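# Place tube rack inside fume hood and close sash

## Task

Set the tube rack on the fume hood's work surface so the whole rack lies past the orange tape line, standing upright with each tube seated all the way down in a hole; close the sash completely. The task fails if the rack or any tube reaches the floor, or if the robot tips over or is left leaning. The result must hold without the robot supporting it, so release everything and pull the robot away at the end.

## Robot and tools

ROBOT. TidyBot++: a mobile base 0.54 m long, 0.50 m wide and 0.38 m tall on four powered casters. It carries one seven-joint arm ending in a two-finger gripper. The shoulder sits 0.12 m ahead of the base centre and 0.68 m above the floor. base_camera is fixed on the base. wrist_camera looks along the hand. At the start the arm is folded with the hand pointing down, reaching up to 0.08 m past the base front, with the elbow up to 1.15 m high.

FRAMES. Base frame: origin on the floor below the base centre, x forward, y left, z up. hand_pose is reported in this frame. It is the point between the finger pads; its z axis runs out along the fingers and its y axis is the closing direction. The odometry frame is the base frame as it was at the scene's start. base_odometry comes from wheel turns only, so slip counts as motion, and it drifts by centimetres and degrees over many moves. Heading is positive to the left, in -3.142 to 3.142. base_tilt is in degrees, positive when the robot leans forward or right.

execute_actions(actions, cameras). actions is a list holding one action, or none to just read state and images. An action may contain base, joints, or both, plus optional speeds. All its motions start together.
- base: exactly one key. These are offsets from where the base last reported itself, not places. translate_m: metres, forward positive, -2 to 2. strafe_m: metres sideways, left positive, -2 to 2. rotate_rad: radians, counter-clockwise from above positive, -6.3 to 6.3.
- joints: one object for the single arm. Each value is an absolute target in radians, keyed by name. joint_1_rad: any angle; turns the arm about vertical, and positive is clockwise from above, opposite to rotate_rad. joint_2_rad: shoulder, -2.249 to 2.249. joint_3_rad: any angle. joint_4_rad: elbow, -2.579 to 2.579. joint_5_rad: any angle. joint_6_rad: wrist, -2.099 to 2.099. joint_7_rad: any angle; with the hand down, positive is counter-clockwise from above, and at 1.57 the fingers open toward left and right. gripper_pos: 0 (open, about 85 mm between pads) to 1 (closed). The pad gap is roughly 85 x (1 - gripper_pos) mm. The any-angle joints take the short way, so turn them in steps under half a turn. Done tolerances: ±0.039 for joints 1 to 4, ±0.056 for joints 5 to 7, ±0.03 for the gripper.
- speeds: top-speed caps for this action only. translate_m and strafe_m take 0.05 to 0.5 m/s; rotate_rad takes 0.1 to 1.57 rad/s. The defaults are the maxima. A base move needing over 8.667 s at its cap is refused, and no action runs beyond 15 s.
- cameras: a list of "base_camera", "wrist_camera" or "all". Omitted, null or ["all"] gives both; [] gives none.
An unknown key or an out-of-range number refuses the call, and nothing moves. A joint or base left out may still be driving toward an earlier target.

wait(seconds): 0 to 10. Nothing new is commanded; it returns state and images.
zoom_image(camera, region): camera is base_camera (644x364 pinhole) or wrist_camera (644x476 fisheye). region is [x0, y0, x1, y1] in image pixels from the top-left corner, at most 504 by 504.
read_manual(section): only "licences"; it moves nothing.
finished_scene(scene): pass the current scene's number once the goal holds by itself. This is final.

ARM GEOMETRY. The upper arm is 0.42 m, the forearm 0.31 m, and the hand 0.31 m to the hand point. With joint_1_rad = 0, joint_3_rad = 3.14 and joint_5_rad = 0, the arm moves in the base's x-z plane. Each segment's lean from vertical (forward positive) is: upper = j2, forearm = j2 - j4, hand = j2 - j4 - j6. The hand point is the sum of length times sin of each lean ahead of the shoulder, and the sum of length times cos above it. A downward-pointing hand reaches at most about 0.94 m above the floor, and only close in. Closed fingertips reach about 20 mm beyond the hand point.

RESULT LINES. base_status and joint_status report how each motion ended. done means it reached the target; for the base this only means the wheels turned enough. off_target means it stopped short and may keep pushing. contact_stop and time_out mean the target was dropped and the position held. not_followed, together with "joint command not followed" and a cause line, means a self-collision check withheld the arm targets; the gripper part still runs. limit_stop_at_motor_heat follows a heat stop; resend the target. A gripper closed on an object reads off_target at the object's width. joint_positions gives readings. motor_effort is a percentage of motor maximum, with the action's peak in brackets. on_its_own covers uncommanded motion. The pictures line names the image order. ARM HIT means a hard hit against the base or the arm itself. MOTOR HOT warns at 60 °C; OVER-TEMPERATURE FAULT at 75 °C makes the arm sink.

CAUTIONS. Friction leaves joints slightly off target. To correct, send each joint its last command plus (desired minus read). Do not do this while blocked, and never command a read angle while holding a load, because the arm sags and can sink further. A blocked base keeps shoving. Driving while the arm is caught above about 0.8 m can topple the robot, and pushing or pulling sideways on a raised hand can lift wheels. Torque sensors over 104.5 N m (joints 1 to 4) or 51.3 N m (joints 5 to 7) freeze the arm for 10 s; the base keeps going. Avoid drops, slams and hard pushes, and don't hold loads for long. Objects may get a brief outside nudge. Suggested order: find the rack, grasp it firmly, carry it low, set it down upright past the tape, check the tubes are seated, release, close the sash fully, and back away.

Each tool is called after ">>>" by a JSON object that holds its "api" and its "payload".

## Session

>>> {"api": "execute_actions", "payload": {"actions": [{"joints":{"joint_2_rad":-0.36,"joint_4_rad":-2.2,"joint_6_rad":0.0}}]}}

Scene clock: 1.50 s.
base_odometry: x=+0.000 y=+0.000 heading=+0.000 (m, m, rad; odometry frame)
base_tilt: forward=+0.9 right=+0.2 (deg)
base_status: not commanded
joint_positions: joint_1_rad=+0.029 joint_2_rad=-0.339 joint_3_rad=+3.099 joint_4_rad=-2.207 joint_5_rad=+0.030 joint_6_rad=-0.029 joint_7_rad=+1.571 gripper_pos=+0.000
joint_status: all done
motor_effort: joint_1_rad=+1(0) joint_2_rad=-8(9) joint_3_rad=+0(0) joint_4_rad=+24(24) joint_5_rad=-1(1) joint_6_rad=+8(8) joint_7_rad=-1(1) (%)
hand_pose: x=+0.5740 y=+0.0090 z=+0.8864 quat_wxyz=(+0.012, +0.812, +0.021, +0.583) (m; base frame)
pictures: base_camera, wrist_camera
Images, in order (width x height): base_camera 644x364, wrist_camera 644x476.

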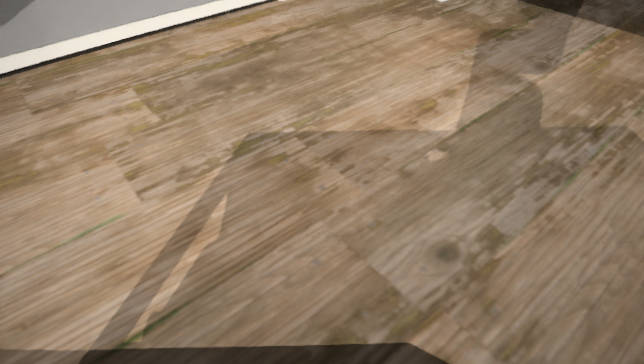

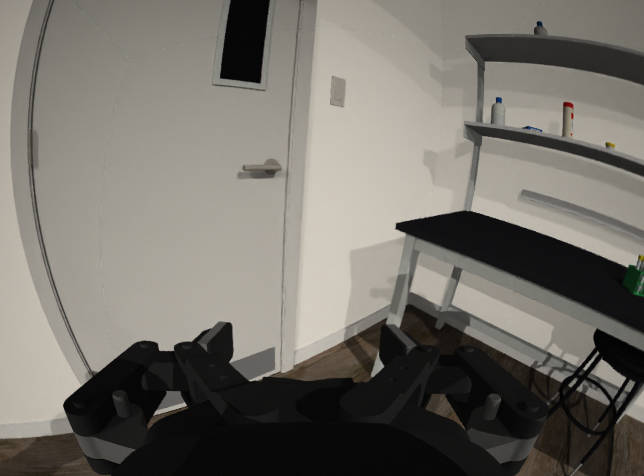

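>>> {"api": "execute_actions", "payload": {"actions": [{"base":{"rotate_rad":-1.1},"joints":{"joint_1_rad":0,"joint_2_rad":-0.5,"joint_4_rad":-2.0,"joint_6_rad":-0.4}}]}}

Scene clock: 4.20 s.
base_odometry: x=+0.000 y=+0.000 heading=-1.098 (m, m, rad; odometry frame)
base_tilt: forward=+1.0 right=+0.2 (deg)
base_status: done
joint_positions: joint_1_rad=+0.022 joint_2_rad=-0.485 joint_3_rad=+3.099 joint_4_rad=-2.011 joint_5_rad=+0.030 joint_6_rad=-0.361 joint_7_rad=+1.571 gripper_pos=+0.000
joint_status: all done
motor_effort: joint_1_rad=+0(2) joint_2_rad=-5(9) joint_3_rad=+0(1) joint_4_rad=+25(26) joint_5_rad=-1(0) joint_6_rad=+9(9) joint_7_rad=-1(0) (%)
hand_pose: x=+0.5323 y=+0.0103 z=+0.9710 quat_wxyz=(+0.016, +0.809, +0.021, +0.587) (m; base frame)
pictures: base_camera, wrist_camera
Images, in order (width x height): base_camera 644x364, wrist_camera 644x476.

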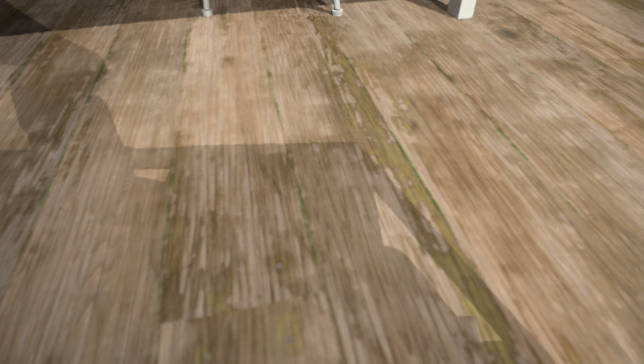

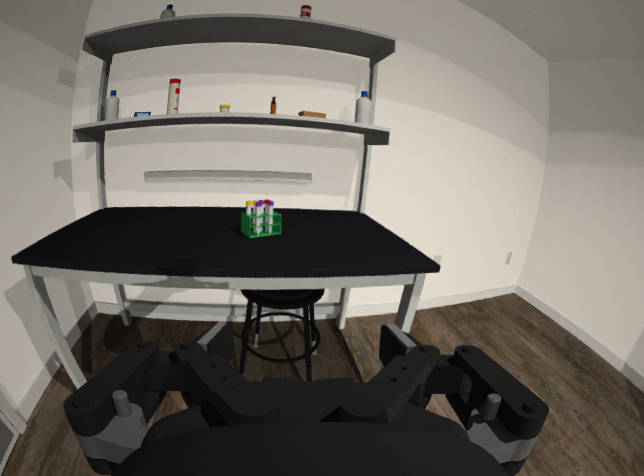

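>>> {"api": "execute_actions", "payload": {"actions": [{"base":{"strafe_m":0.15},"joints":{"joint_2_rad":0,"joint_4_rad":-2.45,"joint_6_rad":0.83}}], "cameras": []}}

>>> {"api": "execute_actions", "payload": {"actions": [{"base":{"translate_m":0.35}}]}}

Scene clock: 7.10 s.
base_odometry: x=+0.134 y=+0.068 heading=-1.100 (m, m, rad; odometry frame)
base_tilt: forward=+1.0 right=+0.2 (deg)
base_status: done
joint_positions: joint_1_rad=+0.021 joint_2_rad=-0.016 joint_3_rad=+3.099 joint_4_rad=-2.435 joint_5_rad=+0.030 joint_6_rad=+0.794 joint_7_rad=+1.571 gripper_pos=+0.000
joint_status: all done
motor_effort: joint_1_rad=+0(1) joint_2_rad=-15(17) joint_3_rad=-1(2) joint_4_rad=+19(26) joint_5_rad=-1(1) joint_6_rad=+9(9) joint_7_rad=-1(1) (%)
hand_pose: x=+0.6302 y=+0.0197 z=+0.8497 quat_wxyz=(-0.008, +0.726, +0.024, +0.687) (m; base frame)
pictures: none
No camera images: the call's "cameras" was empty. Leave "cameras" out to get every camera's image.

Scene clock: 9.13 s.
base_odometry: x=+0.293 y=-0.244 heading=-1.099 (m, m, rad; odometry frame)
base_tilt: forward=+1.0 right=+0.2 (deg)
base_status: done
joint_positions: joint_1_rad=+0.021 joint_2_rad=-0.009 joint_3_rad=+3.099 joint_4_rad=-2.438 joint_5_rad=+0.030 joint_6_rad=+0.794 joint_7_rad=+1.571 gripper_pos=+0.000
joint_status: not commanded
motor_effort: joint_1_rad=+0(1) joint_2_rad=-16(18) joint_3_rad=-1(2) joint_4_rad=+19(20) joint_5_rad=-1(2) joint_6_rad=+9(10) joint_7_rad=-1(1) (%)
hand_pose: x=+0.6305 y=+0.0196 z=+0.8451 quat_wxyz=(-0.008, +0.729, +0.024, +0.684) (m; base frame)
pictures: base_camera, wrist_camera
Images, in order (width x height): base_camera 644x364, wrist_camera 644x476.

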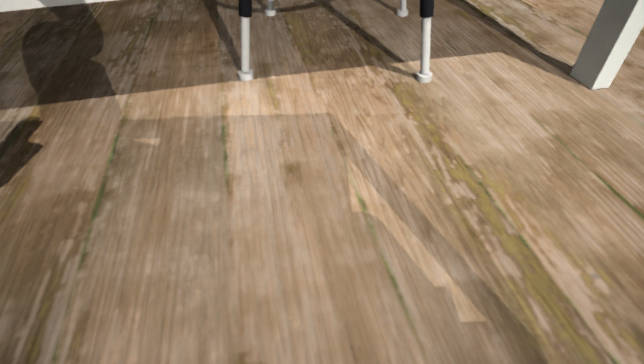

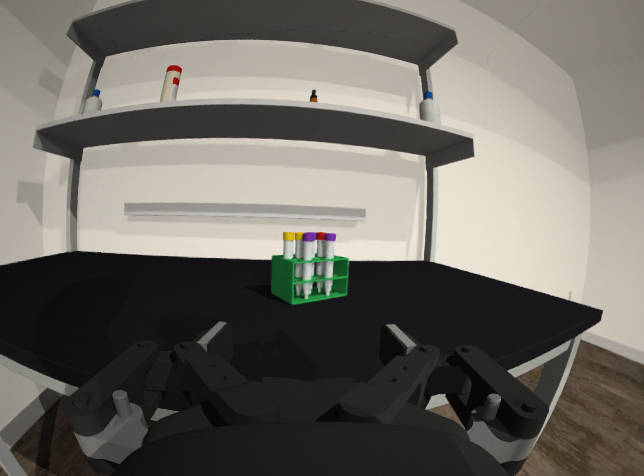

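>>> {"api": "execute_actions", "payload": {"actions": [{"base":{"translate_m":0.15},"speeds":{"translate_m":0.15}}]}}

>>> {"api": "zoom_image", "payload": {"camera": "wrist_camera", "region": [220,180,420,340]}}

Scene clock: 11.53 s.
base_odometry: x=+0.361 y=-0.377 heading=-1.099 (m, m, rad; odometry frame)
base_tilt: forward=+1.0 right=+0.2 (deg)
base_status: done
joint_positions: joint_1_rad=+0.021 joint_2_rad=-0.009 joint_3_rad=+3.099 joint_4_rad=-2.439 joint_5_rad=+0.030 joint_6_rad=+0.794 joint_7_rad=+1.571 gripper_pos=+0.000
joint_status: not commanded
motor_effort: joint_1_rad=+0(1) joint_2_rad=-17(19) joint_3_rad=-1(1) joint_4_rad=+19(20) joint_5_rad=-1(1) joint_6_rad=+9(10) joint_7_rad=-1(1) (%)
hand_pose: x=+0.6303 y=+0.0196 z=+0.8444 quat_wxyz=(-0.008, +0.729, +0.024, +0.684) (m; base frame)
pictures: base_camera, wrist_camera
Images, in order (width x height): base_camera 644x364, wrist_camera 644x476.

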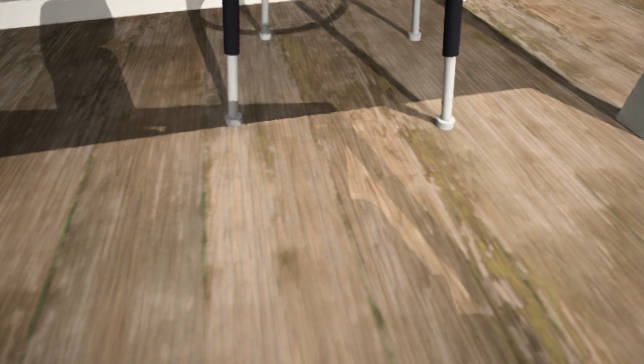

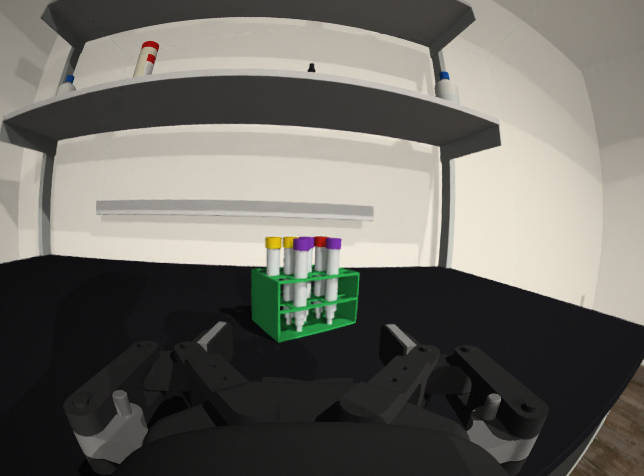

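Region (220, 180, 420, 340) of wrist_camera's 644x476 image, scaled by 2.520; it fills the top 403 rows of this view, and the rest is white.

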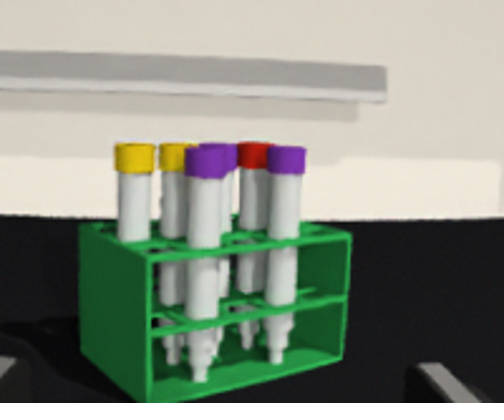

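>>> {"api": "execute_actions", "payload": {"actions": [{"base":{"translate_m":-0.1},"joints":{"joint_7_rad":0.02,"gripper_pos":0.7}}], "cameras": []}}

>>> {"api": "execute_actions", "payload": {"actions": [{"base":{"rotate_rad":0.45}}], "cameras": []}}

>>> {"api": "execute_actions", "payload": {"actions": [{"base":{"strafe_m":-0.44},"speeds":{"strafe_m":0.2}}]}}

Scene clock: 14.83 s.
base_odometry: x=+0.316 y=-0.288 heading=-1.099 (m, m, rad; odometry frame)
base_tilt: forward=+1.0 right=+0.2 (deg)
base_status: done
joint_positions: joint_1_rad=+0.020 joint_2_rad=-0.009 joint_3_rad=+3.099 joint_4_rad=-2.441 joint_5_rad=+0.030 joint_6_rad=+0.795 joint_7_rad=+0.033 gripper_pos=+0.700
joint_status: all done
motor_effort: joint_1_rad=+1(2) joint_2_rad=-16(18) joint_3_rad=-1(0) joint_4_rad=+18(20) joint_5_rad=-1(1) joint_6_rad=+9(9) joint_7_rad=+0(0) (%)
hand_pose: x=+0.6297 y=+0.0197 z=+0.8430 quat_wxyz=(-0.481, +0.541, -0.491, +0.485) (m; base frame)
pictures: none
No camera images: the call's "cameras" was empty. Leave "cameras" out to get every camera's image.

Scene clock: 16.23 s.
base_odometry: x=+0.316 y=-0.288 heading=-0.650 (m, m, rad; odometry frame)
base_tilt: forward=+1.0 right=+0.2 (deg)
base_status: done
joint_positions: joint_1_rad=+0.013 joint_2_rad=-0.009 joint_3_rad=+3.098 joint_4_rad=-2.441 joint_5_rad=+0.030 joint_6_rad=+0.795 joint_7_rad=+0.033 gripper_pos=+0.700
joint_status: not commanded
motor_effort: joint_1_rad=-1(2) joint_2_rad=-16(18) joint_3_rad=-1(1) joint_4_rad=+19(19) joint_5_rad=-1(2) joint_6_rad=+9(10) joint_7_rad=+0(1) (%)
hand_pose: x=+0.6296 y=+0.0237 z=+0.8430 quat_wxyz=(-0.483, +0.543, -0.489, +0.483) (m; base frame)
pictures: none
No camera images: the call's "cameras" was empty. Leave "cameras" out to get every camera's image.

Scene clock: 19.20 s.
base_odometry: x=+0.050 y=-0.639 heading=-0.649 (m, m, rad; odometry frame)
base_tilt: forward=+1.0 right=+0.3 (deg)
base_status: done
joint_positions: joint_1_rad=+0.013 joint_2_rad=-0.009 joint_3_rad=+3.098 joint_4_rad=-2.441 joint_5_rad=+0.030 joint_6_rad=+0.795 joint_7_rad=+0.033 gripper_pos=+0.700
joint_status: not commanded
motor_effort: joint_1_rad=+1(3) joint_2_rad=-16(17) joint_3_rad=+0(2) joint_4_rad=+19(19) joint_5_rad=-1(1) joint_6_rad=+9(10) joint_7_rad=-1(0) (%)
hand_pose: x=+0.6296 y=+0.0239 z=+0.8430 quat_wxyz=(-0.483, +0.543, -0.489, +0.483) (m; base frame)
pictures: base_camera, wrist_camera
Images, in order (width x height): base_camera 644x364, wrist_camera 644x476.

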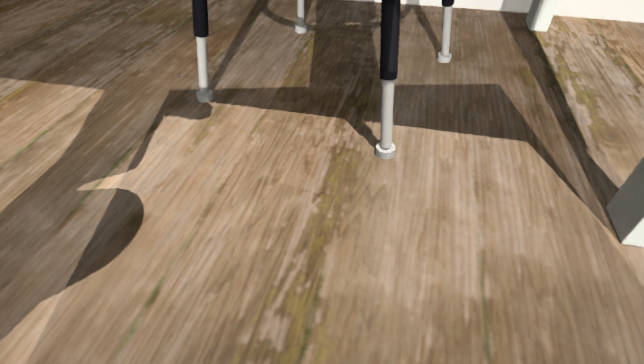

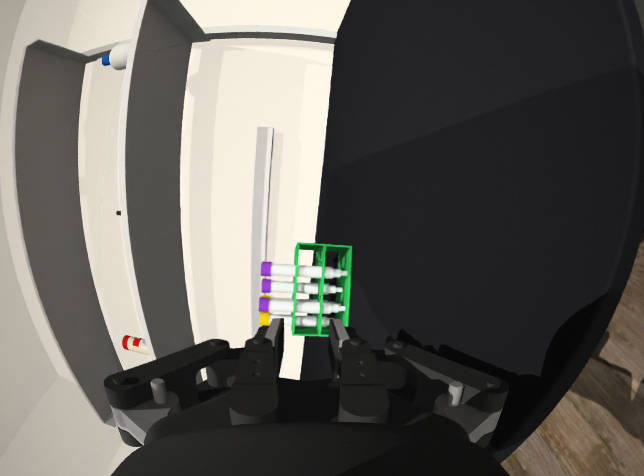

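>>> {"api": "execute_actions", "payload": {"actions": [{"base":{"translate_m":0.15},"speeds":{"translate_m":0.1},"joints":{"joint_1_rad":-0.03,"joint_4_rad":-2.41}}]}}

Scene clock: 22.43 s.
base_odometry: x=+0.170 y=-0.730 heading=-0.649 (m, m, rad; odometry frame)
base_tilt: forward=+1.0 right=+0.2 (deg)
base_status: done
joint_positions: joint_1_rad=-0.008 joint_2_rad=-0.008 joint_3_rad=+3.098 joint_4_rad=-2.418 joint_5_rad=+0.030 joint_6_rad=+0.795 joint_7_rad=+0.033 gripper_pos=+0.700
joint_status: all done
motor_effort: joint_1_rad=+0(2) joint_2_rad=-17(19) joint_3_rad=-1(1) joint_4_rad=+19(21) joint_5_rad=-1(2) joint_6_rad=+9(9) joint_7_rad=+0(1) (%)
hand_pose: x=+0.6349 y=+0.0350 z=+0.8551 quat_wxyz=(-0.494, +0.542, -0.477, +0.484) (m; base frame)
pictures: base_camera, wrist_camera
Images, in order (width x height): base_camera 644x364, wrist_camera 644x476.

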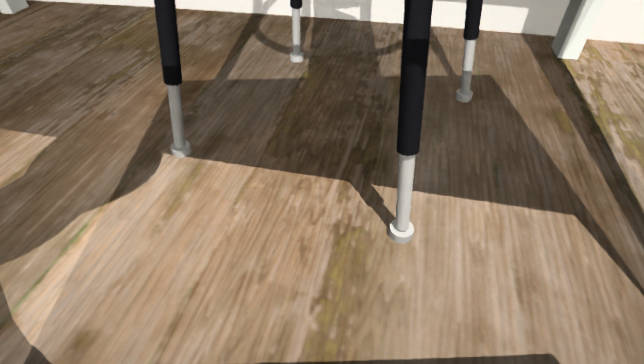

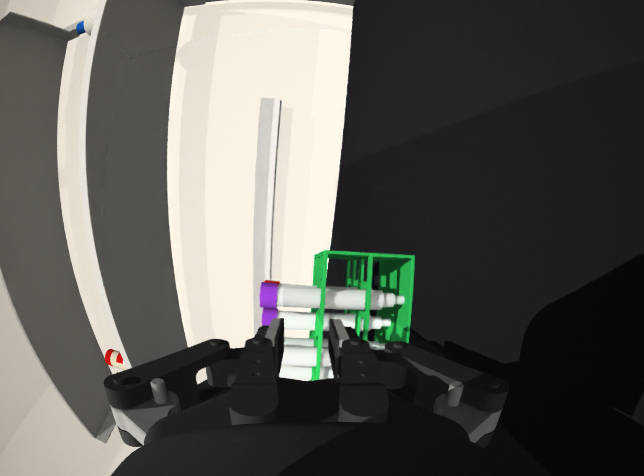

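>>> {"api": "execute_actions", "payload": {"actions": [{"joints":{"joint_1_rad":-0.055,"joint_4_rad":-2.445}}], "cameras": []}}

>>> {"api": "execute_actions", "payload": {"actions": [{"base":{"translate_m":0.05},"speeds":{"translate_m":0.05}}], "cameras": ["wrist_camera"]}}

Scene clock: 23.93 s.
base_odometry: x=+0.170 y=-0.730 heading=-0.649 (m, m, rad; odometry frame)
base_tilt: forward=+1.0 right=+0.2 (deg)
base_status: not commanded
joint_positions: joint_1_rad=-0.032 joint_2_rad=-0.008 joint_3_rad=+3.098 joint_4_rad=-2.436 joint_5_rad=+0.030 joint_6_rad=+0.795 joint_7_rad=+0.033 gripper_pos=+0.700
joint_status: all done
motor_effort: joint_1_rad=+1(1) joint_2_rad=-16(17) joint_3_rad=-1(0) joint_4_rad=+19(20) joint_5_rad=-1(1) joint_6_rad=+9(10) joint_7_rad=-1(1) (%)
hand_pose: x=+0.6292 y=+0.0468 z=+0.8455 quat_wxyz=(-0.495, +0.552, -0.475, +0.473) (m; base frame)
pictures: none
No camera images: the call's "cameras" was empty. Leave "cameras" out to get every camera's image.

Scene clock: 25.40 s.
base_odometry: x=+0.210 y=-0.761 heading=-0.650 (m, m, rad; odometry frame)
base_tilt: forward=+1.0 right=+0.3 (deg)
base_status: done
joint_positions: joint_1_rad=-0.032 joint_2_rad=-0.008 joint_3_rad=+3.098 joint_4_rad=-2.437 joint_5_rad=+0.030 joint_6_rad=+0.795 joint_7_rad=+0.033 gripper_pos=+0.700
joint_status: not commanded
motor_effort: joint_1_rad=+0(1) joint_2_rad=-16(19) joint_3_rad=-1(2) joint_4_rad=+19(20) joint_5_rad=-1(1) joint_6_rad=+9(9) joint_7_rad=-1(0) (%)
hand_pose: x=+0.6292 y=+0.0468 z=+0.8454 quat_wxyz=(-0.495, +0.553, -0.475, +0.473) (m; base frame)
pictures: wrist_camera
Images, in order (width x height): wrist_camera 644x476.

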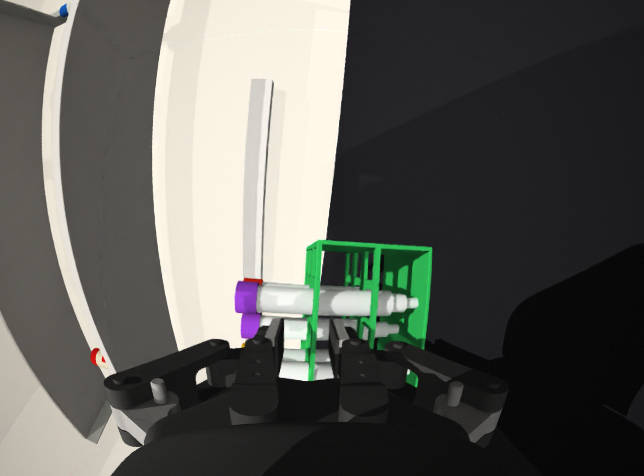

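Good; in a little, close, lift.

>>> {"api": "execute_actions", "payload": {"actions": [{"base":{"translate_m":0.035},"speeds":{"translate_m":0.05}}], "cameras": ["wrist_camera"]}}

>>> {"api": "execute_actions", "payload": {"actions": [{"joints":{"gripper_pos":1}}], "cameras": []}}

>>> {"api": "execute_actions", "payload": {"actions": [{"joints":{"joint_2_rad":-0.12,"joint_6_rad":0.75}}], "cameras": ["wrist_camera"]}}

Scene clock: 27.33 s.
base_odometry: x=+0.238 y=-0.782 heading=-0.650 (m, m, rad; odometry frame)
base_tilt: forward=+1.0 right=+0.2 (deg)
base_status: done
joint_positions: joint_1_rad=-0.032 joint_2_rad=-0.008 joint_3_rad=+3.098 joint_4_rad=-2.437 joint_5_rad=+0.030 joint_6_rad=+0.795 joint_7_rad=+0.033 gripper_pos=+0.700
joint_status: not commanded
motor_effort: joint_1_rad=+0(1) joint_2_rad=-15(19) joint_3_rad=-1(2) joint_4_rad=+18(20) joint_5_rad=-1(2) joint_6_rad=+9(9) joint_7_rad=-1(0) (%)
hand_pose: x=+0.6293 y=+0.0468 z=+0.8454 quat_wxyz=(-0.495, +0.553, -0.475, +0.473) (m; base frame)
pictures: wrist_camera
Images, in order (width x height): wrist_camera 644x476.

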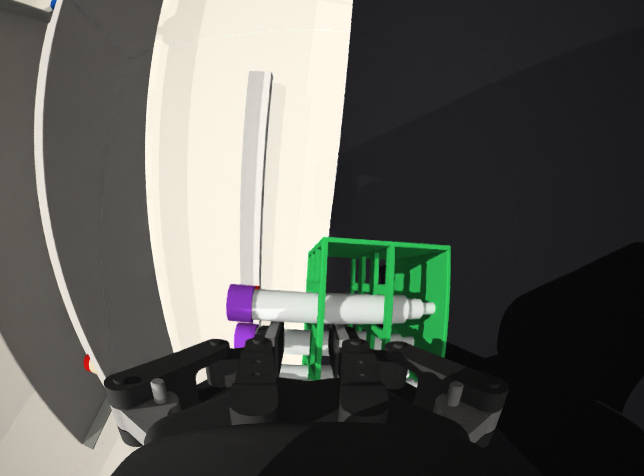

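Scene clock: 28.03 s.
base_odometry: x=+0.238 y=-0.782 heading=-0.650 (m, m, rad; odometry frame)
base_tilt: forward=+1.0 right=+0.2 (deg)
base_status: not commanded
joint_positions: joint_1_rad=-0.032 joint_2_rad=-0.008 joint_3_rad=+3.098 joint_4_rad=-2.437 joint_5_rad=+0.030 joint_6_rad=+0.802 joint_7_rad=+0.033 gripper_pos=+0.982
joint_status: all done
motor_effort: joint_1_rad=-1(2) joint_2_rad=-15(17) joint_3_rad=-1(0) joint_4_rad=+18(20) joint_5_rad=+0(1) joint_6_rad=+8(11) joint_7_rad=+0(1) (%)
hand_pose: x=+0.6293 y=+0.0470 z=+0.8473 quat_wxyz=(-0.497, +0.551, -0.474, +0.475) (m; base frame)
pictures: none
No camera images: the call's "cameras" was empty. Leave "cameras" out to get every camera's image.

Scene clock: 29.03 s.
base_odometry: x=+0.238 y=-0.782 heading=-0.650 (m, m, rad; odometry frame)
base_tilt: forward=+1.0 right=+0.2 (deg)
base_status: not commanded
joint_positions: joint_1_rad=-0.032 joint_2_rad=-0.100 joint_3_rad=+3.098 joint_4_rad=-2.441 joint_5_rad=+0.030 joint_6_rad=+0.782 joint_7_rad=+0.033 gripper_pos=+0.982
joint_status: all done
motor_effort: joint_1_rad=+0(1) joint_2_rad=-15(20) joint_3_rad=-1(1) joint_4_rad=+21(22) joint_5_rad=-1(0) joint_6_rad=+11(11) joint_7_rad=-1(0) (%)
hand_pose: x=+0.6113 y=+0.0462 z=+0.8849 quat_wxyz=(-0.512, +0.534, -0.457, +0.493) (m; base frame)
pictures: wrist_camera
Images, in order (width x height): wrist_camera 644x476.

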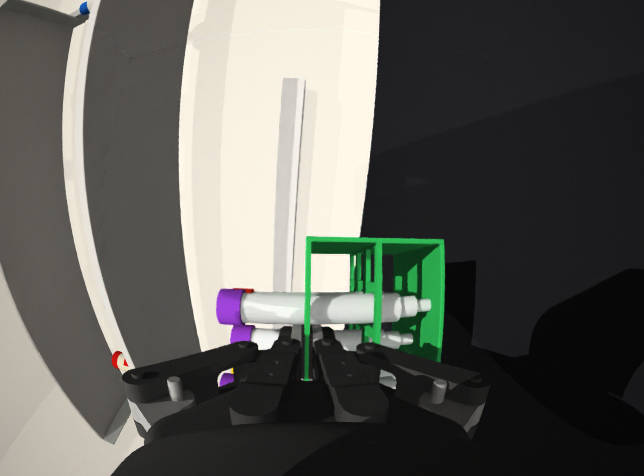

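>>> {"api": "execute_actions", "payload": {"actions": [{"base":{"translate_m":-0.7},"speeds":{"translate_m":0.25},"joints":{"joint_2_rad":-0.3,"joint_4_rad":-2.3,"joint_6_rad":0.45}}], "cameras": []}}

>>> {"api": "execute_actions", "payload": {"actions": [{"base":{"rotate_rad":-1.84},"speeds":{"rotate_rad":0.5}}]}}

Scene clock: 33.93 s.
base_odometry: x=-0.320 y=-0.359 heading=-0.650 (m, m, rad; odometry frame)
base_tilt: forward=+1.0 right=+0.2 (deg)
base_status: done
joint_positions: joint_1_rad=-0.034 joint_2_rad=-0.285 joint_3_rad=+3.098 joint_4_rad=-2.317 joint_5_rad=+0.030 joint_6_rad=+0.481 joint_7_rad=+0.033 gripper_pos=+0.982
joint_status: all done
motor_effort: joint_1_rad=+0(1) joint_2_rad=-11(18) joint_3_rad=+0(1) joint_4_rad=+24(26) joint_5_rad=+0(1) joint_6_rad=+11(11) joint_7_rad=+0(0) (%)
hand_pose: x=+0.5911 y=+0.0449 z=+0.9511 quat_wxyz=(-0.509, +0.534, -0.454, +0.500) (m; base frame)
pictures: none
No camera images: the call's "cameras" was empty. Leave "cameras" out to get every camera's image.

Scene clock: 38.23 s.
base_odometry: x=-0.320 y=-0.359 heading=-2.488 (m, m, rad; odometry frame)
base_tilt: forward=+1.0 right=+0.2 (deg)
base_status: done
joint_positions: joint_1_rad=-0.036 joint_2_rad=-0.285 joint_3_rad=+3.098 joint_4_rad=-2.317 joint_5_rad=+0.030 joint_6_rad=+0.480 joint_7_rad=+0.033 gripper_pos=+0.982
joint_status: not commanded
motor_effort: joint_1_rad=+0(1) joint_2_rad=-11(12) joint_3_rad=+0(2) joint_4_rad=+25(24) joint_5_rad=-1(1) joint_6_rad=+11(11) joint_7_rad=-1(1) (%)
hand_pose: x=+0.5910 y=+0.0460 z=+0.9510 quat_wxyz=(-0.510, +0.535, -0.453, +0.499) (m; base frame)
pictures: base_camera, wrist_camera
Images, in order (width x height): base_camera 644x364, wrist_camera 644x476.

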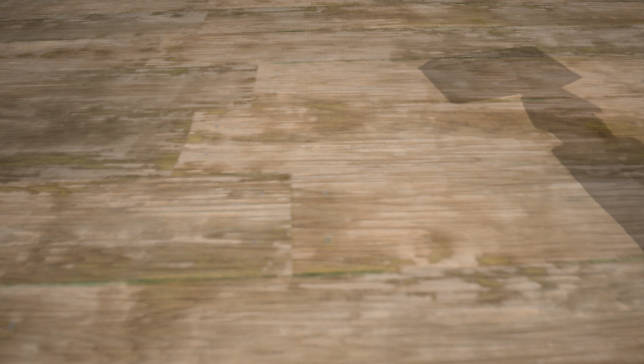

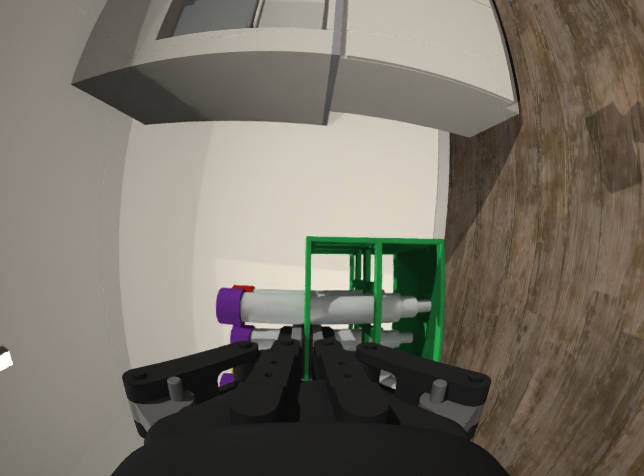

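>>> {"api": "execute_actions", "payload": {"actions": [{"base":{"strafe_m":-1.2},"speeds":{"strafe_m":0.3},"joints":{"joint_2_rad":0.1,"joint_4_rad":-1.6,"joint_6_rad":0.15}}]}}

Scene clock: 43.83 s.
base_odometry: x=-1.048 y=+0.595 heading=-2.490 (m, m, rad; odometry frame)
base_tilt: forward=+1.0 right=+0.2 (deg)
base_status: done
joint_positions: joint_1_rad=-0.037 joint_2_rad=+0.089 joint_3_rad=+3.098 joint_4_rad=-1.625 joint_5_rad=+0.030 joint_6_rad=+0.182 joint_7_rad=+0.033 gripper_pos=+0.982
joint_status: all done
motor_effort: joint_1_rad=-1(3) joint_2_rad=-27(27) joint_3_rad=-1(2) joint_4_rad=+27(27) joint_5_rad=-1(1) joint_6_rad=+11(11) joint_7_rad=-1(1) (%)
hand_pose: x=+0.7760 y=+0.0545 z=+1.0681 quat_wxyz=(-0.516, +0.524, -0.454, +0.503) (m; base frame)
pictures: base_camera, wrist_camera
Images, in order (width x height): base_camera 644x364, wrist_camera 644x476.

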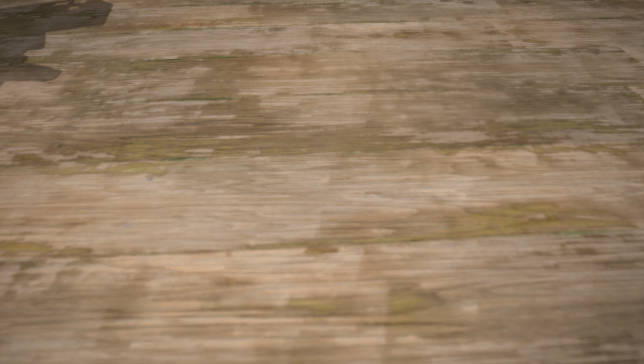

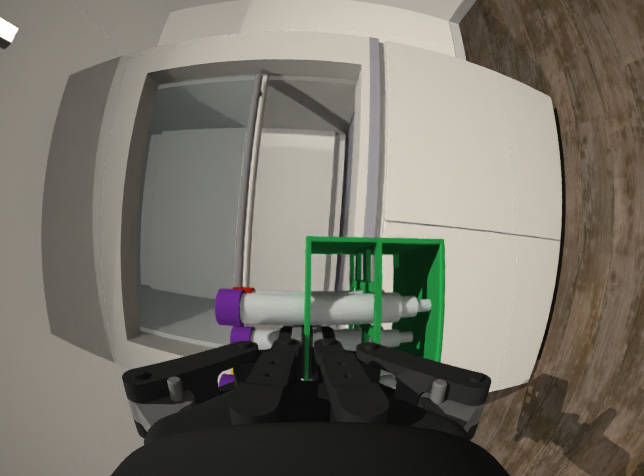

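>>> {"api": "execute_actions", "payload": {"actions": [{"base":{"translate_m":0.35},"speeds":{"translate_m":0.2},"joints":{"joint_2_rad":0.3,"joint_4_rad":-1.35,"joint_6_rad":0.1}}]}}

Scene clock: 47.13 s.
base_odometry: x=-1.327 y=+0.383 heading=-2.490 (m, m, rad; odometry frame)
base_tilt: forward=+1.0 right=+0.3 (deg)
base_status: done
joint_positions: joint_1_rad=-0.037 joint_2_rad=+0.303 joint_3_rad=+3.098 joint_4_rad=-1.374 joint_5_rad=+0.030 joint_6_rad=+0.128 joint_7_rad=+0.033 gripper_pos=+0.982
joint_status: all done
motor_effort: joint_1_rad=-1(2) joint_2_rad=-34(38) joint_3_rad=-1(3) joint_4_rad=+26(28) joint_5_rad=+0(1) joint_6_rad=+10(12) joint_7_rad=+0(1) (%)
hand_pose: x=+0.8658 y=+0.0566 z=+1.0570 quat_wxyz=(-0.514, +0.526, -0.461, +0.497) (m; base frame)
pictures: base_camera, wrist_camera
Images, in order (width x height): base_camera 644x364, wrist_camera 644x476.

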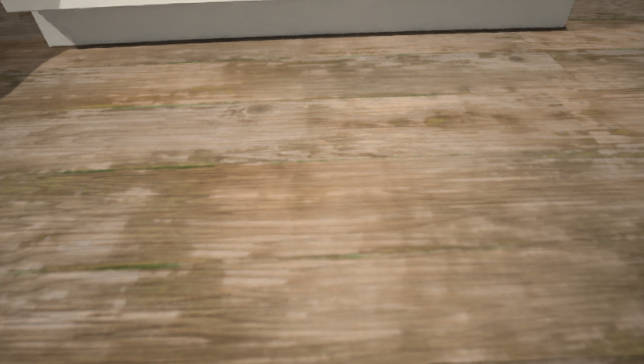

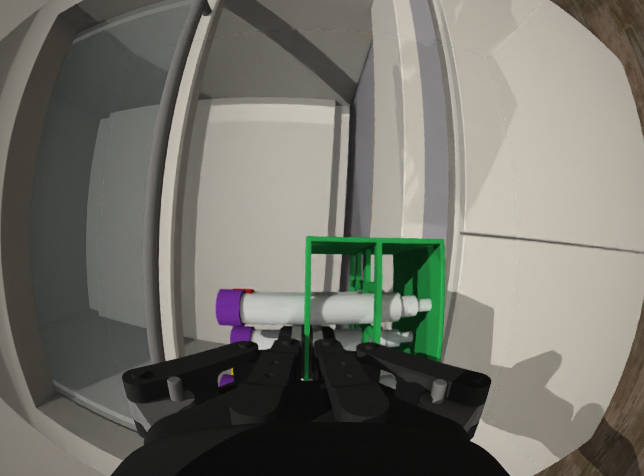

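>>> {"api": "execute_actions", "payload": {"actions": [{"base":{"translate_m":0.5},"speeds":{"translate_m":0.12}}]}}

>>> {"api": "execute_actions", "payload": {"actions": [{"joints":{"joint_2_rad":0.4,"joint_6_rad":0.17}}], "cameras": ["wrist_camera"]}}

Scene clock: 52.90 s.
base_odometry: x=-1.725 y=+0.080 heading=-2.491 (m, m, rad; odometry frame)
base_tilt: forward=+1.0 right=+0.2 (deg)
base_status: done
joint_positions: joint_1_rad=-0.037 joint_2_rad=+0.305 joint_3_rad=+3.098 joint_4_rad=-1.373 joint_5_rad=+0.030 joint_6_rad=+0.128 joint_7_rad=+0.033 gripper_pos=+0.982
joint_status: not commanded
motor_effort: joint_1_rad=+1(4) joint_2_rad=-33(39) joint_3_rad=-1(3) joint_4_rad=+26(28) joint_5_rad=-1(1) joint_6_rad=+11(11) joint_7_rad=-1(1) (%)
hand_pose: x=+0.8663 y=+0.0566 z=+1.0565 quat_wxyz=(-0.514, +0.526, -0.461, +0.497) (m; base frame)
pictures: base_camera, wrist_camera
Images, in order (width x height): base_camera 644x364, wrist_camera 644x476.

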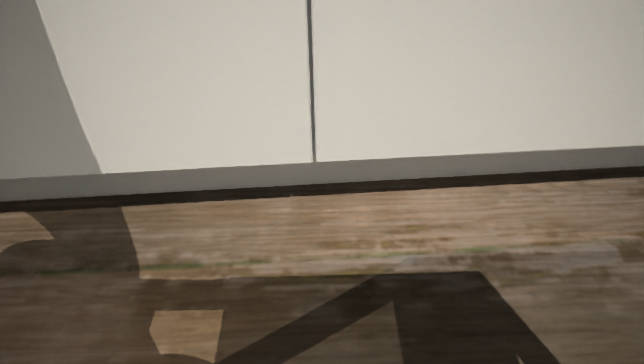

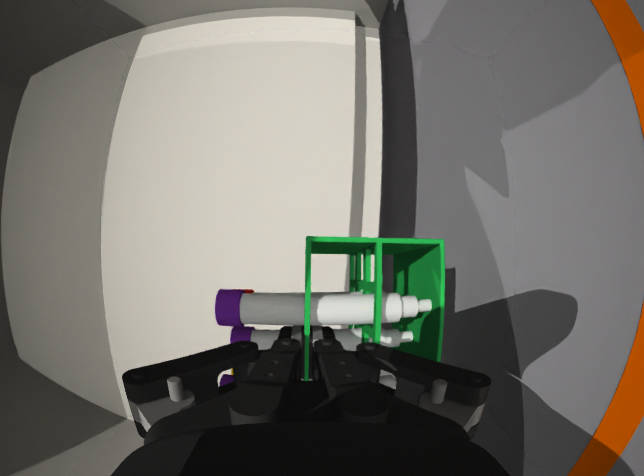

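Scene clock: 54.03 s.
base_odometry: x=-1.725 y=+0.080 heading=-2.491 (m, m, rad; odometry frame)
base_tilt: forward=+1.0 right=+0.2 (deg)
base_status: not commanded
joint_positions: joint_1_rad=-0.037 joint_2_rad=+0.382 joint_3_rad=+3.098 joint_4_rad=-1.358 joint_5_rad=+0.030 joint_6_rad=+0.148 joint_7_rad=+0.033 gripper_pos=+0.982
joint_status: all done
motor_effort: joint_1_rad=+0(2) joint_2_rad=-36(38) joint_3_rad=-2(2) joint_4_rad=+25(27) joint_5_rad=+0(2) joint_6_rad=+9(11) joint_7_rad=+0(2) (%)
hand_pose: x=+0.8943 y=+0.0577 z=+1.0134 quat_wxyz=(-0.504, +0.536, -0.471, +0.486) (m; base frame)
pictures: wrist_camera
Images, in order (width x height): wrist_camera 644x476.

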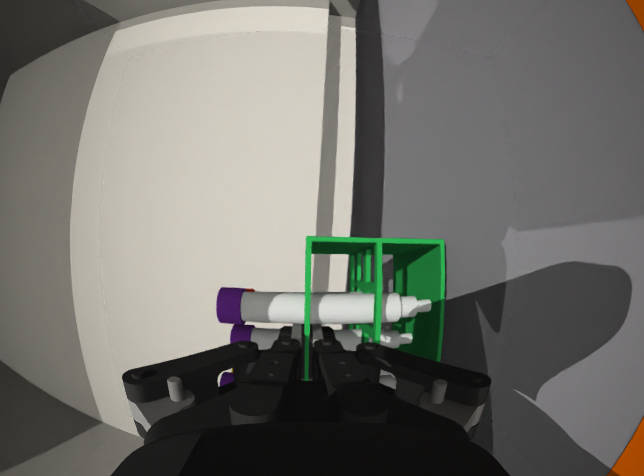

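>>> {"api": "execute_actions", "payload": {"actions": [{"base":{"translate_m":0.05},"speeds":{"translate_m":0.05}}], "cameras": []}}

>>> {"api": "execute_actions", "payload": {"actions": [{"joints":{"joint_2_rad":0.46,"joint_6_rad":0.2}}], "cameras": ["wrist_camera"]}}

>>> {"api": "execute_actions", "payload": {"actions": [{"joints":{"joint_2_rad":0.42,"gripper_pos":0.7}}], "cameras": ["wrist_camera"]}}

Scene clock: 56.43 s.
base_odometry: x=-1.765 y=+0.050 heading=-2.491 (m, m, rad; odometry frame)
base_tilt: forward=+1.0 right=+0.2 (deg)
base_status: done
joint_positions: joint_1_rad=-0.037 joint_2_rad=+0.383 joint_3_rad=+3.098 joint_4_rad=-1.357 joint_5_rad=+0.030 joint_6_rad=+0.148 joint_7_rad=+0.033 gripper_pos=+0.982
joint_status: not commanded
motor_effort: joint_1_rad=+0(2) joint_2_rad=-36(37) joint_3_rad=-1(3) joint_4_rad=+24(26) joint_5_rad=+0(0) joint_6_rad=+8(10) joint_7_rad=+0(0) (%)
hand_pose: x=+0.8944 y=+0.0578 z=+1.0132 quat_wxyz=(-0.504, +0.537, -0.472, +0.486) (m; base frame)
pictures: none
No camera images: the call's "cameras" was empty. Leave "cameras" out to get every camera's image.

Scene clock: 57.23 s.
base_odometry: x=-1.765 y=+0.050 heading=-2.491 (m, m, rad; odometry frame)
base_tilt: forward=+1.0 right=+0.3 (deg)
base_status: not commanded
joint_positions: joint_1_rad=-0.037 joint_2_rad=+0.409 joint_3_rad=+3.098 joint_4_rad=-1.345 joint_5_rad=+0.030 joint_6_rad=+0.184 joint_7_rad=+0.033 gripper_pos=+0.982
joint_status: joint_2_rad off_target (ended at +0.409, target +0.460); the others done
motor_effort: joint_1_rad=+1(2) joint_2_rad=-32(36) joint_3_rad=-1(1) joint_4_rad=+21(24) joint_5_rad=+0(1) joint_6_rad=+7(8) joint_7_rad=+0(1) (%)
hand_pose: x=+0.9041 y=+0.0582 z=+1.0111 quat_wxyz=(-0.510, +0.531, -0.467, +0.491) (m; base frame)
pictures: wrist_camera
Images, in order (width x height): wrist_camera 644x476.

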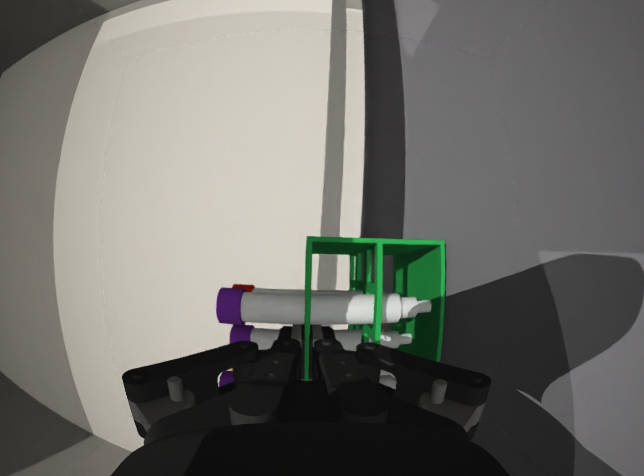

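Scene clock: 57.93 s.
base_odometry: x=-1.765 y=+0.050 heading=-2.491 (m, m, rad; odometry frame)
base_tilt: forward=+1.0 right=+0.2 (deg)
base_status: not commanded
joint_positions: joint_1_rad=-0.037 joint_2_rad=+0.410 joint_3_rad=+3.098 joint_4_rad=-1.348 joint_5_rad=+0.030 joint_6_rad=+0.184 joint_7_rad=+0.033 gripper_pos=+0.700
joint_status: all done
motor_effort: joint_1_rad=+1(0) joint_2_rad=-37(39) joint_3_rad=-1(2) joint_4_rad=+25(26) joint_5_rad=+0(0) joint_6_rad=+10(10) joint_7_rad=-1(0) (%)
hand_pose: x=+0.9042 y=+0.0582 z=+1.0086 quat_wxyz=(-0.509, +0.532, -0.468, +0.490) (m; base frame)
pictures: wrist_camera
Images, in order (width x height): wrist_camera 644x476.

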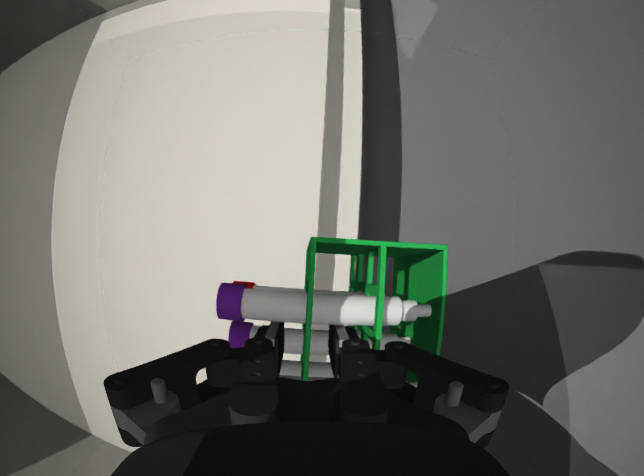

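Withdraw and inspect.

>>> {"api": "execute_actions", "payload": {"actions": [{"base":{"translate_m":-0.14},"speeds":{"translate_m":0.05}}], "cameras": []}}

>>> {"api": "execute_actions", "payload": {"actions": [{"joints":{"joint_2_rad":0.2,"joint_6_rad":-0.4,"joint_7_rad":1.57}}], "cameras": ["wrist_camera"]}}

>>> {"api": "zoom_image", "payload": {"camera": "wrist_camera", "region": [220,140,420,320]}}

Scene clock: 61.97 s.
base_odometry: x=-1.653 y=+0.135 heading=-2.491 (m, m, rad; odometry frame)
base_tilt: forward=+1.0 right=+0.2 (deg)
base_status: done
joint_positions: joint_1_rad=-0.037 joint_2_rad=+0.411 joint_3_rad=+3.098 joint_4_rad=-1.348 joint_5_rad=+0.030 joint_6_rad=+0.184 joint_7_rad=+0.033 gripper_pos=+0.700
joint_status: not commanded
motor_effort: joint_1_rad=+1(4) joint_2_rad=-35(42) joint_3_rad=-1(3) joint_4_rad=+24(27) joint_5_rad=-1(1) joint_6_rad=+8(10) joint_7_rad=-1(1) (%)
hand_pose: x=+0.9046 y=+0.0583 z=+1.0075 quat_wxyz=(-0.508, +0.532, -0.468, +0.489) (m; base frame)
pictures: none
No camera images: the call's "cameras" was empty. Leave "cameras" out to get every camera's image.

Scene clock: 63.77 s.
base_odometry: x=-1.653 y=+0.135 heading=-2.491 (m, m, rad; odometry frame)
base_tilt: forward=+1.0 right=+0.2 (deg)
base_status: not commanded
joint_positions: joint_1_rad=-0.037 joint_2_rad=+0.216 joint_3_rad=+3.098 joint_4_rad=-1.348 joint_5_rad=+0.030 joint_6_rad=-0.366 joint_7_rad=+1.557 gripper_pos=+0.700
joint_status: all done
motor_effort: joint_1_rad=-1(0) joint_2_rad=-29(37) joint_3_rad=-1(2) joint_4_rad=+24(25) joint_5_rad=+0(0) joint_6_rad=+10(9) joint_7_rad=-1(1) (%)
hand_pose: x=+0.8125 y=+0.0508 z=+0.9857 quat_wxyz=(-0.018, +0.821, +0.033, +0.569) (m; base frame)
pictures: wrist_camera
Images, in order (width x height): wrist_camera 644x476.

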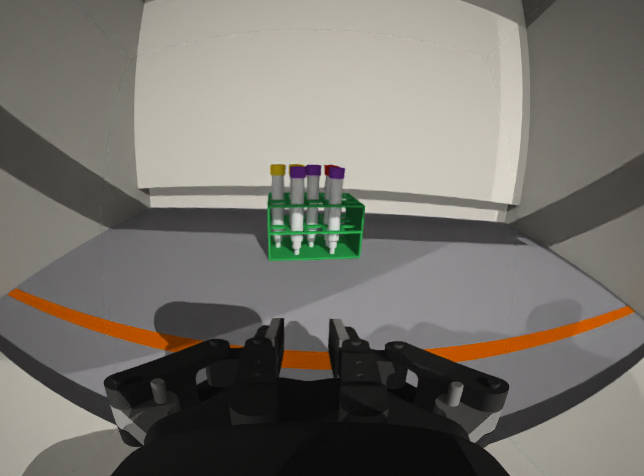

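Region (220, 140, 420, 320) of wrist_camera's 644x476 image, scaled by 2.520; it fills the top 454 rows of this view, and the rest is white.

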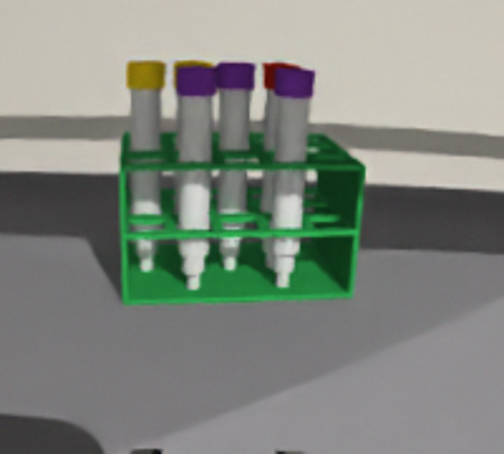

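>>> {"api": "execute_actions", "payload": {"actions": [{"base":{"translate_m":-0.2},"joints":{"joint_2_rad":0.0,"joint_4_rad":-1.2,"joint_6_rad":-0.4}}], "cameras": []}}

>>> {"api": "execute_actions", "payload": {"actions": [{"joints":{"joint_4_rad":-0.95,"joint_6_rad":-0.64,"joint_7_rad":0.02,"gripper_pos":0}}], "cameras": ["wrist_camera"]}}

Scene clock: 66.67 s.
base_odometry: x=-1.494 y=+0.257 heading=-2.491 (m, m, rad; odometry frame)
base_tilt: forward=+1.0 right=+0.2 (deg)
base_status: done
joint_positions: joint_1_rad=-0.037 joint_2_rad=-0.016 joint_3_rad=+3.098 joint_4_rad=-1.198 joint_5_rad=+0.030 joint_6_rad=-0.367 joint_7_rad=+1.557 gripper_pos=+0.700
joint_status: all done
motor_effort: joint_1_rad=+0(2) joint_2_rad=-20(35) joint_3_rad=+0(3) joint_4_rad=+24(28) joint_5_rad=-1(1) joint_6_rad=+10(10) joint_7_rad=-1(1) (%)
hand_pose: x=+0.7118 y=+0.0465 z=+1.2290 quat_wxyz=(-0.020, +0.698, +0.030, +0.715) (m; base frame)
pictures: none
No camera images: the call's "cameras" was empty. Leave "cameras" out to get every camera's image.

Scene clock: 68.47 s.
base_odometry: x=-1.494 y=+0.257 heading=-2.491 (m, m, rad; odometry frame)
base_tilt: forward=+0.9 right=+0.3 (deg)
base_status: not commanded
joint_positions: joint_1_rad=-0.037 joint_2_rad=-0.016 joint_3_rad=+3.098 joint_4_rad=-0.963 joint_5_rad=+0.030 joint_6_rad=-0.601 joint_7_rad=+0.034 gripper_pos=+0.000
joint_status: all done
motor_effort: joint_1_rad=+0(0) joint_2_rad=-18(21) joint_3_rad=-1(0) joint_4_rad=+21(25) joint_5_rad=+0(0) joint_6_rad=+9(10) joint_7_rad=+0(0) (%)
hand_pose: x=+0.6766 y=+0.0417 z=+1.2933 quat_wxyz=(-0.507, +0.524, -0.463, +0.505) (m; base frame)
pictures: wrist_camera
Images, in order (width x height): wrist_camera 644x476.

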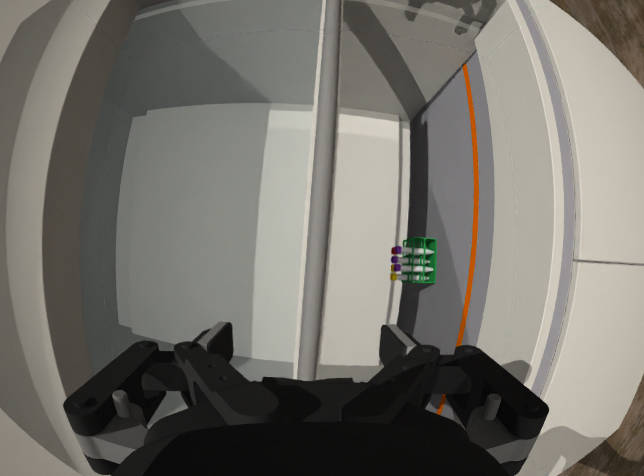

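>>> {"api": "execute_actions", "payload": {"actions": [{"base":{"translate_m":0.13},"speeds":{"translate_m":0.06}}], "cameras": ["wrist_camera"]}}

Scene clock: 76.23 s.
base_odometry: x=-1.598 y=+0.178 heading=-2.491 (m, m, rad; odometry frame)
base_tilt: forward=+1.0 right=+0.2 (deg)
base_status: done
joint_positions: joint_1_rad=-0.037 joint_2_rad=-0.011 joint_3_rad=+3.098 joint_4_rad=-0.962 joint_5_rad=+0.030 joint_6_rad=-0.602 joint_7_rad=+0.034 gripper_pos=+0.000
joint_status: not commanded
motor_effort: joint_1_rad=+0(1) joint_2_rad=-20(21) joint_3_rad=-1(0) joint_4_rad=+22(23) joint_5_rad=+0(0) joint_6_rad=+9(9) joint_7_rad=+0(1) (%)
hand_pose: x=+0.6797 y=+0.0418 z=+1.2904 quat_wxyz=(-0.506, +0.525, -0.464, +0.503) (m; base frame)
pictures: wrist_camera
Images, in order (width x height): wrist_camera 644x476.

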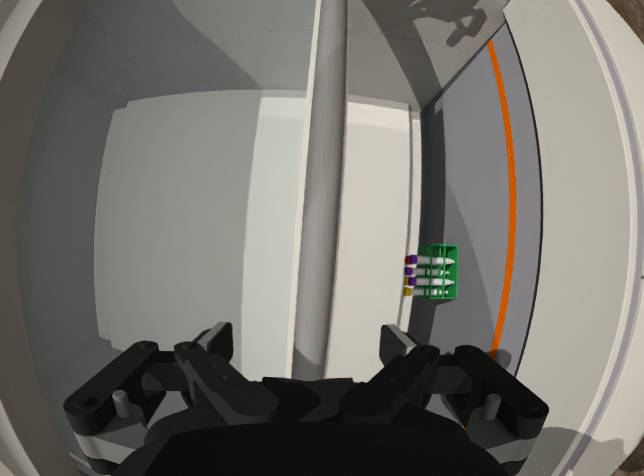

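>>> {"api": "execute_actions", "payload": {"actions": [{"base":{"translate_m":0.11},"speeds":{"translate_m":0.05}}], "cameras": ["wrist_camera"]}}

>>> {"api": "execute_actions", "payload": {"actions": [{"joints":{"gripper_pos":1}}], "cameras": ["wrist_camera"]}}

Scene clock: 79.63 s.
base_odometry: x=-1.686 y=+0.111 heading=-2.491 (m, m, rad; odometry frame)
base_tilt: forward=+1.0 right=+0.3 (deg)
base_status: done
joint_positions: joint_1_rad=-0.037 joint_2_rad=-0.042 joint_3_rad=+3.098 joint_4_rad=-0.950 joint_5_rad=+0.030 joint_6_rad=-0.619 joint_7_rad=+0.034 gripper_pos=+0.000
joint_status: not commanded
motor_effort: joint_1_rad=+0(2) joint_2_rad=-7(21) joint_3_rad=+0(2) joint_4_rad=+20(23) joint_5_rad=+0(0) joint_6_rad=+11(13) joint_7_rad=+0(0) (%)
hand_pose: x=+0.6583 y=+0.0408 z=+1.3090 quat_wxyz=(-0.512, +0.518, -0.458, +0.510) (m; base frame)
pictures: wrist_camera
Images, in order (width x height): wrist_camera 644x476.

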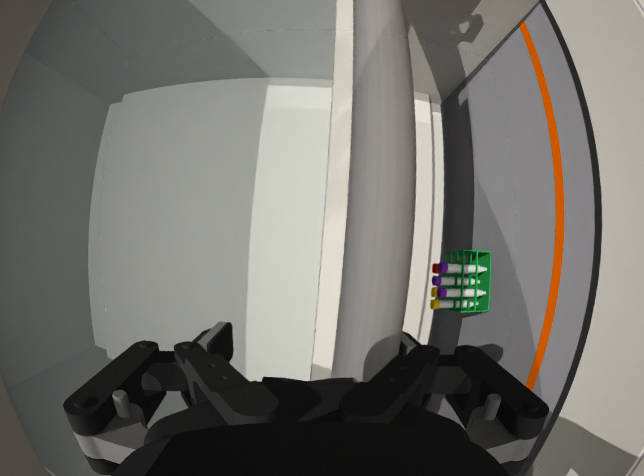

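Scene clock: 80.73 s.
base_odometry: x=-1.685 y=+0.112 heading=-2.491 (m, m, rad; odometry frame)
base_tilt: forward=+1.0 right=+0.2 (deg)
base_status: not commanded
joint_positions: joint_1_rad=-0.037 joint_2_rad=-0.068 joint_3_rad=+3.098 joint_4_rad=-0.977 joint_5_rad=+0.030 joint_6_rad=-0.685 joint_7_rad=+0.034 gripper_pos=+0.614
joint_status: gripper_pos off_target (ended at +0.614, target +1.000)
motor_effort: joint_1_rad=-2(2) joint_2_rad=-5(8) joint_3_rad=-2(2) joint_4_rad=+26(30) joint_5_rad=+2(1) joint_6_rad=+19(23) joint_7_rad=+3(3) (%)
hand_pose: x=+0.6477 y=+0.0399 z=+1.2875 quat_wxyz=(-0.494, +0.536, -0.474, +0.494) (m; base frame)
pictures: wrist_camera
Images, in order (width x height): wrist_camera 644x476.

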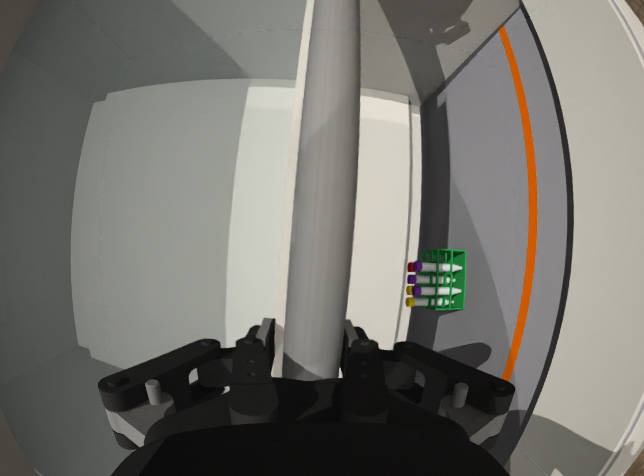

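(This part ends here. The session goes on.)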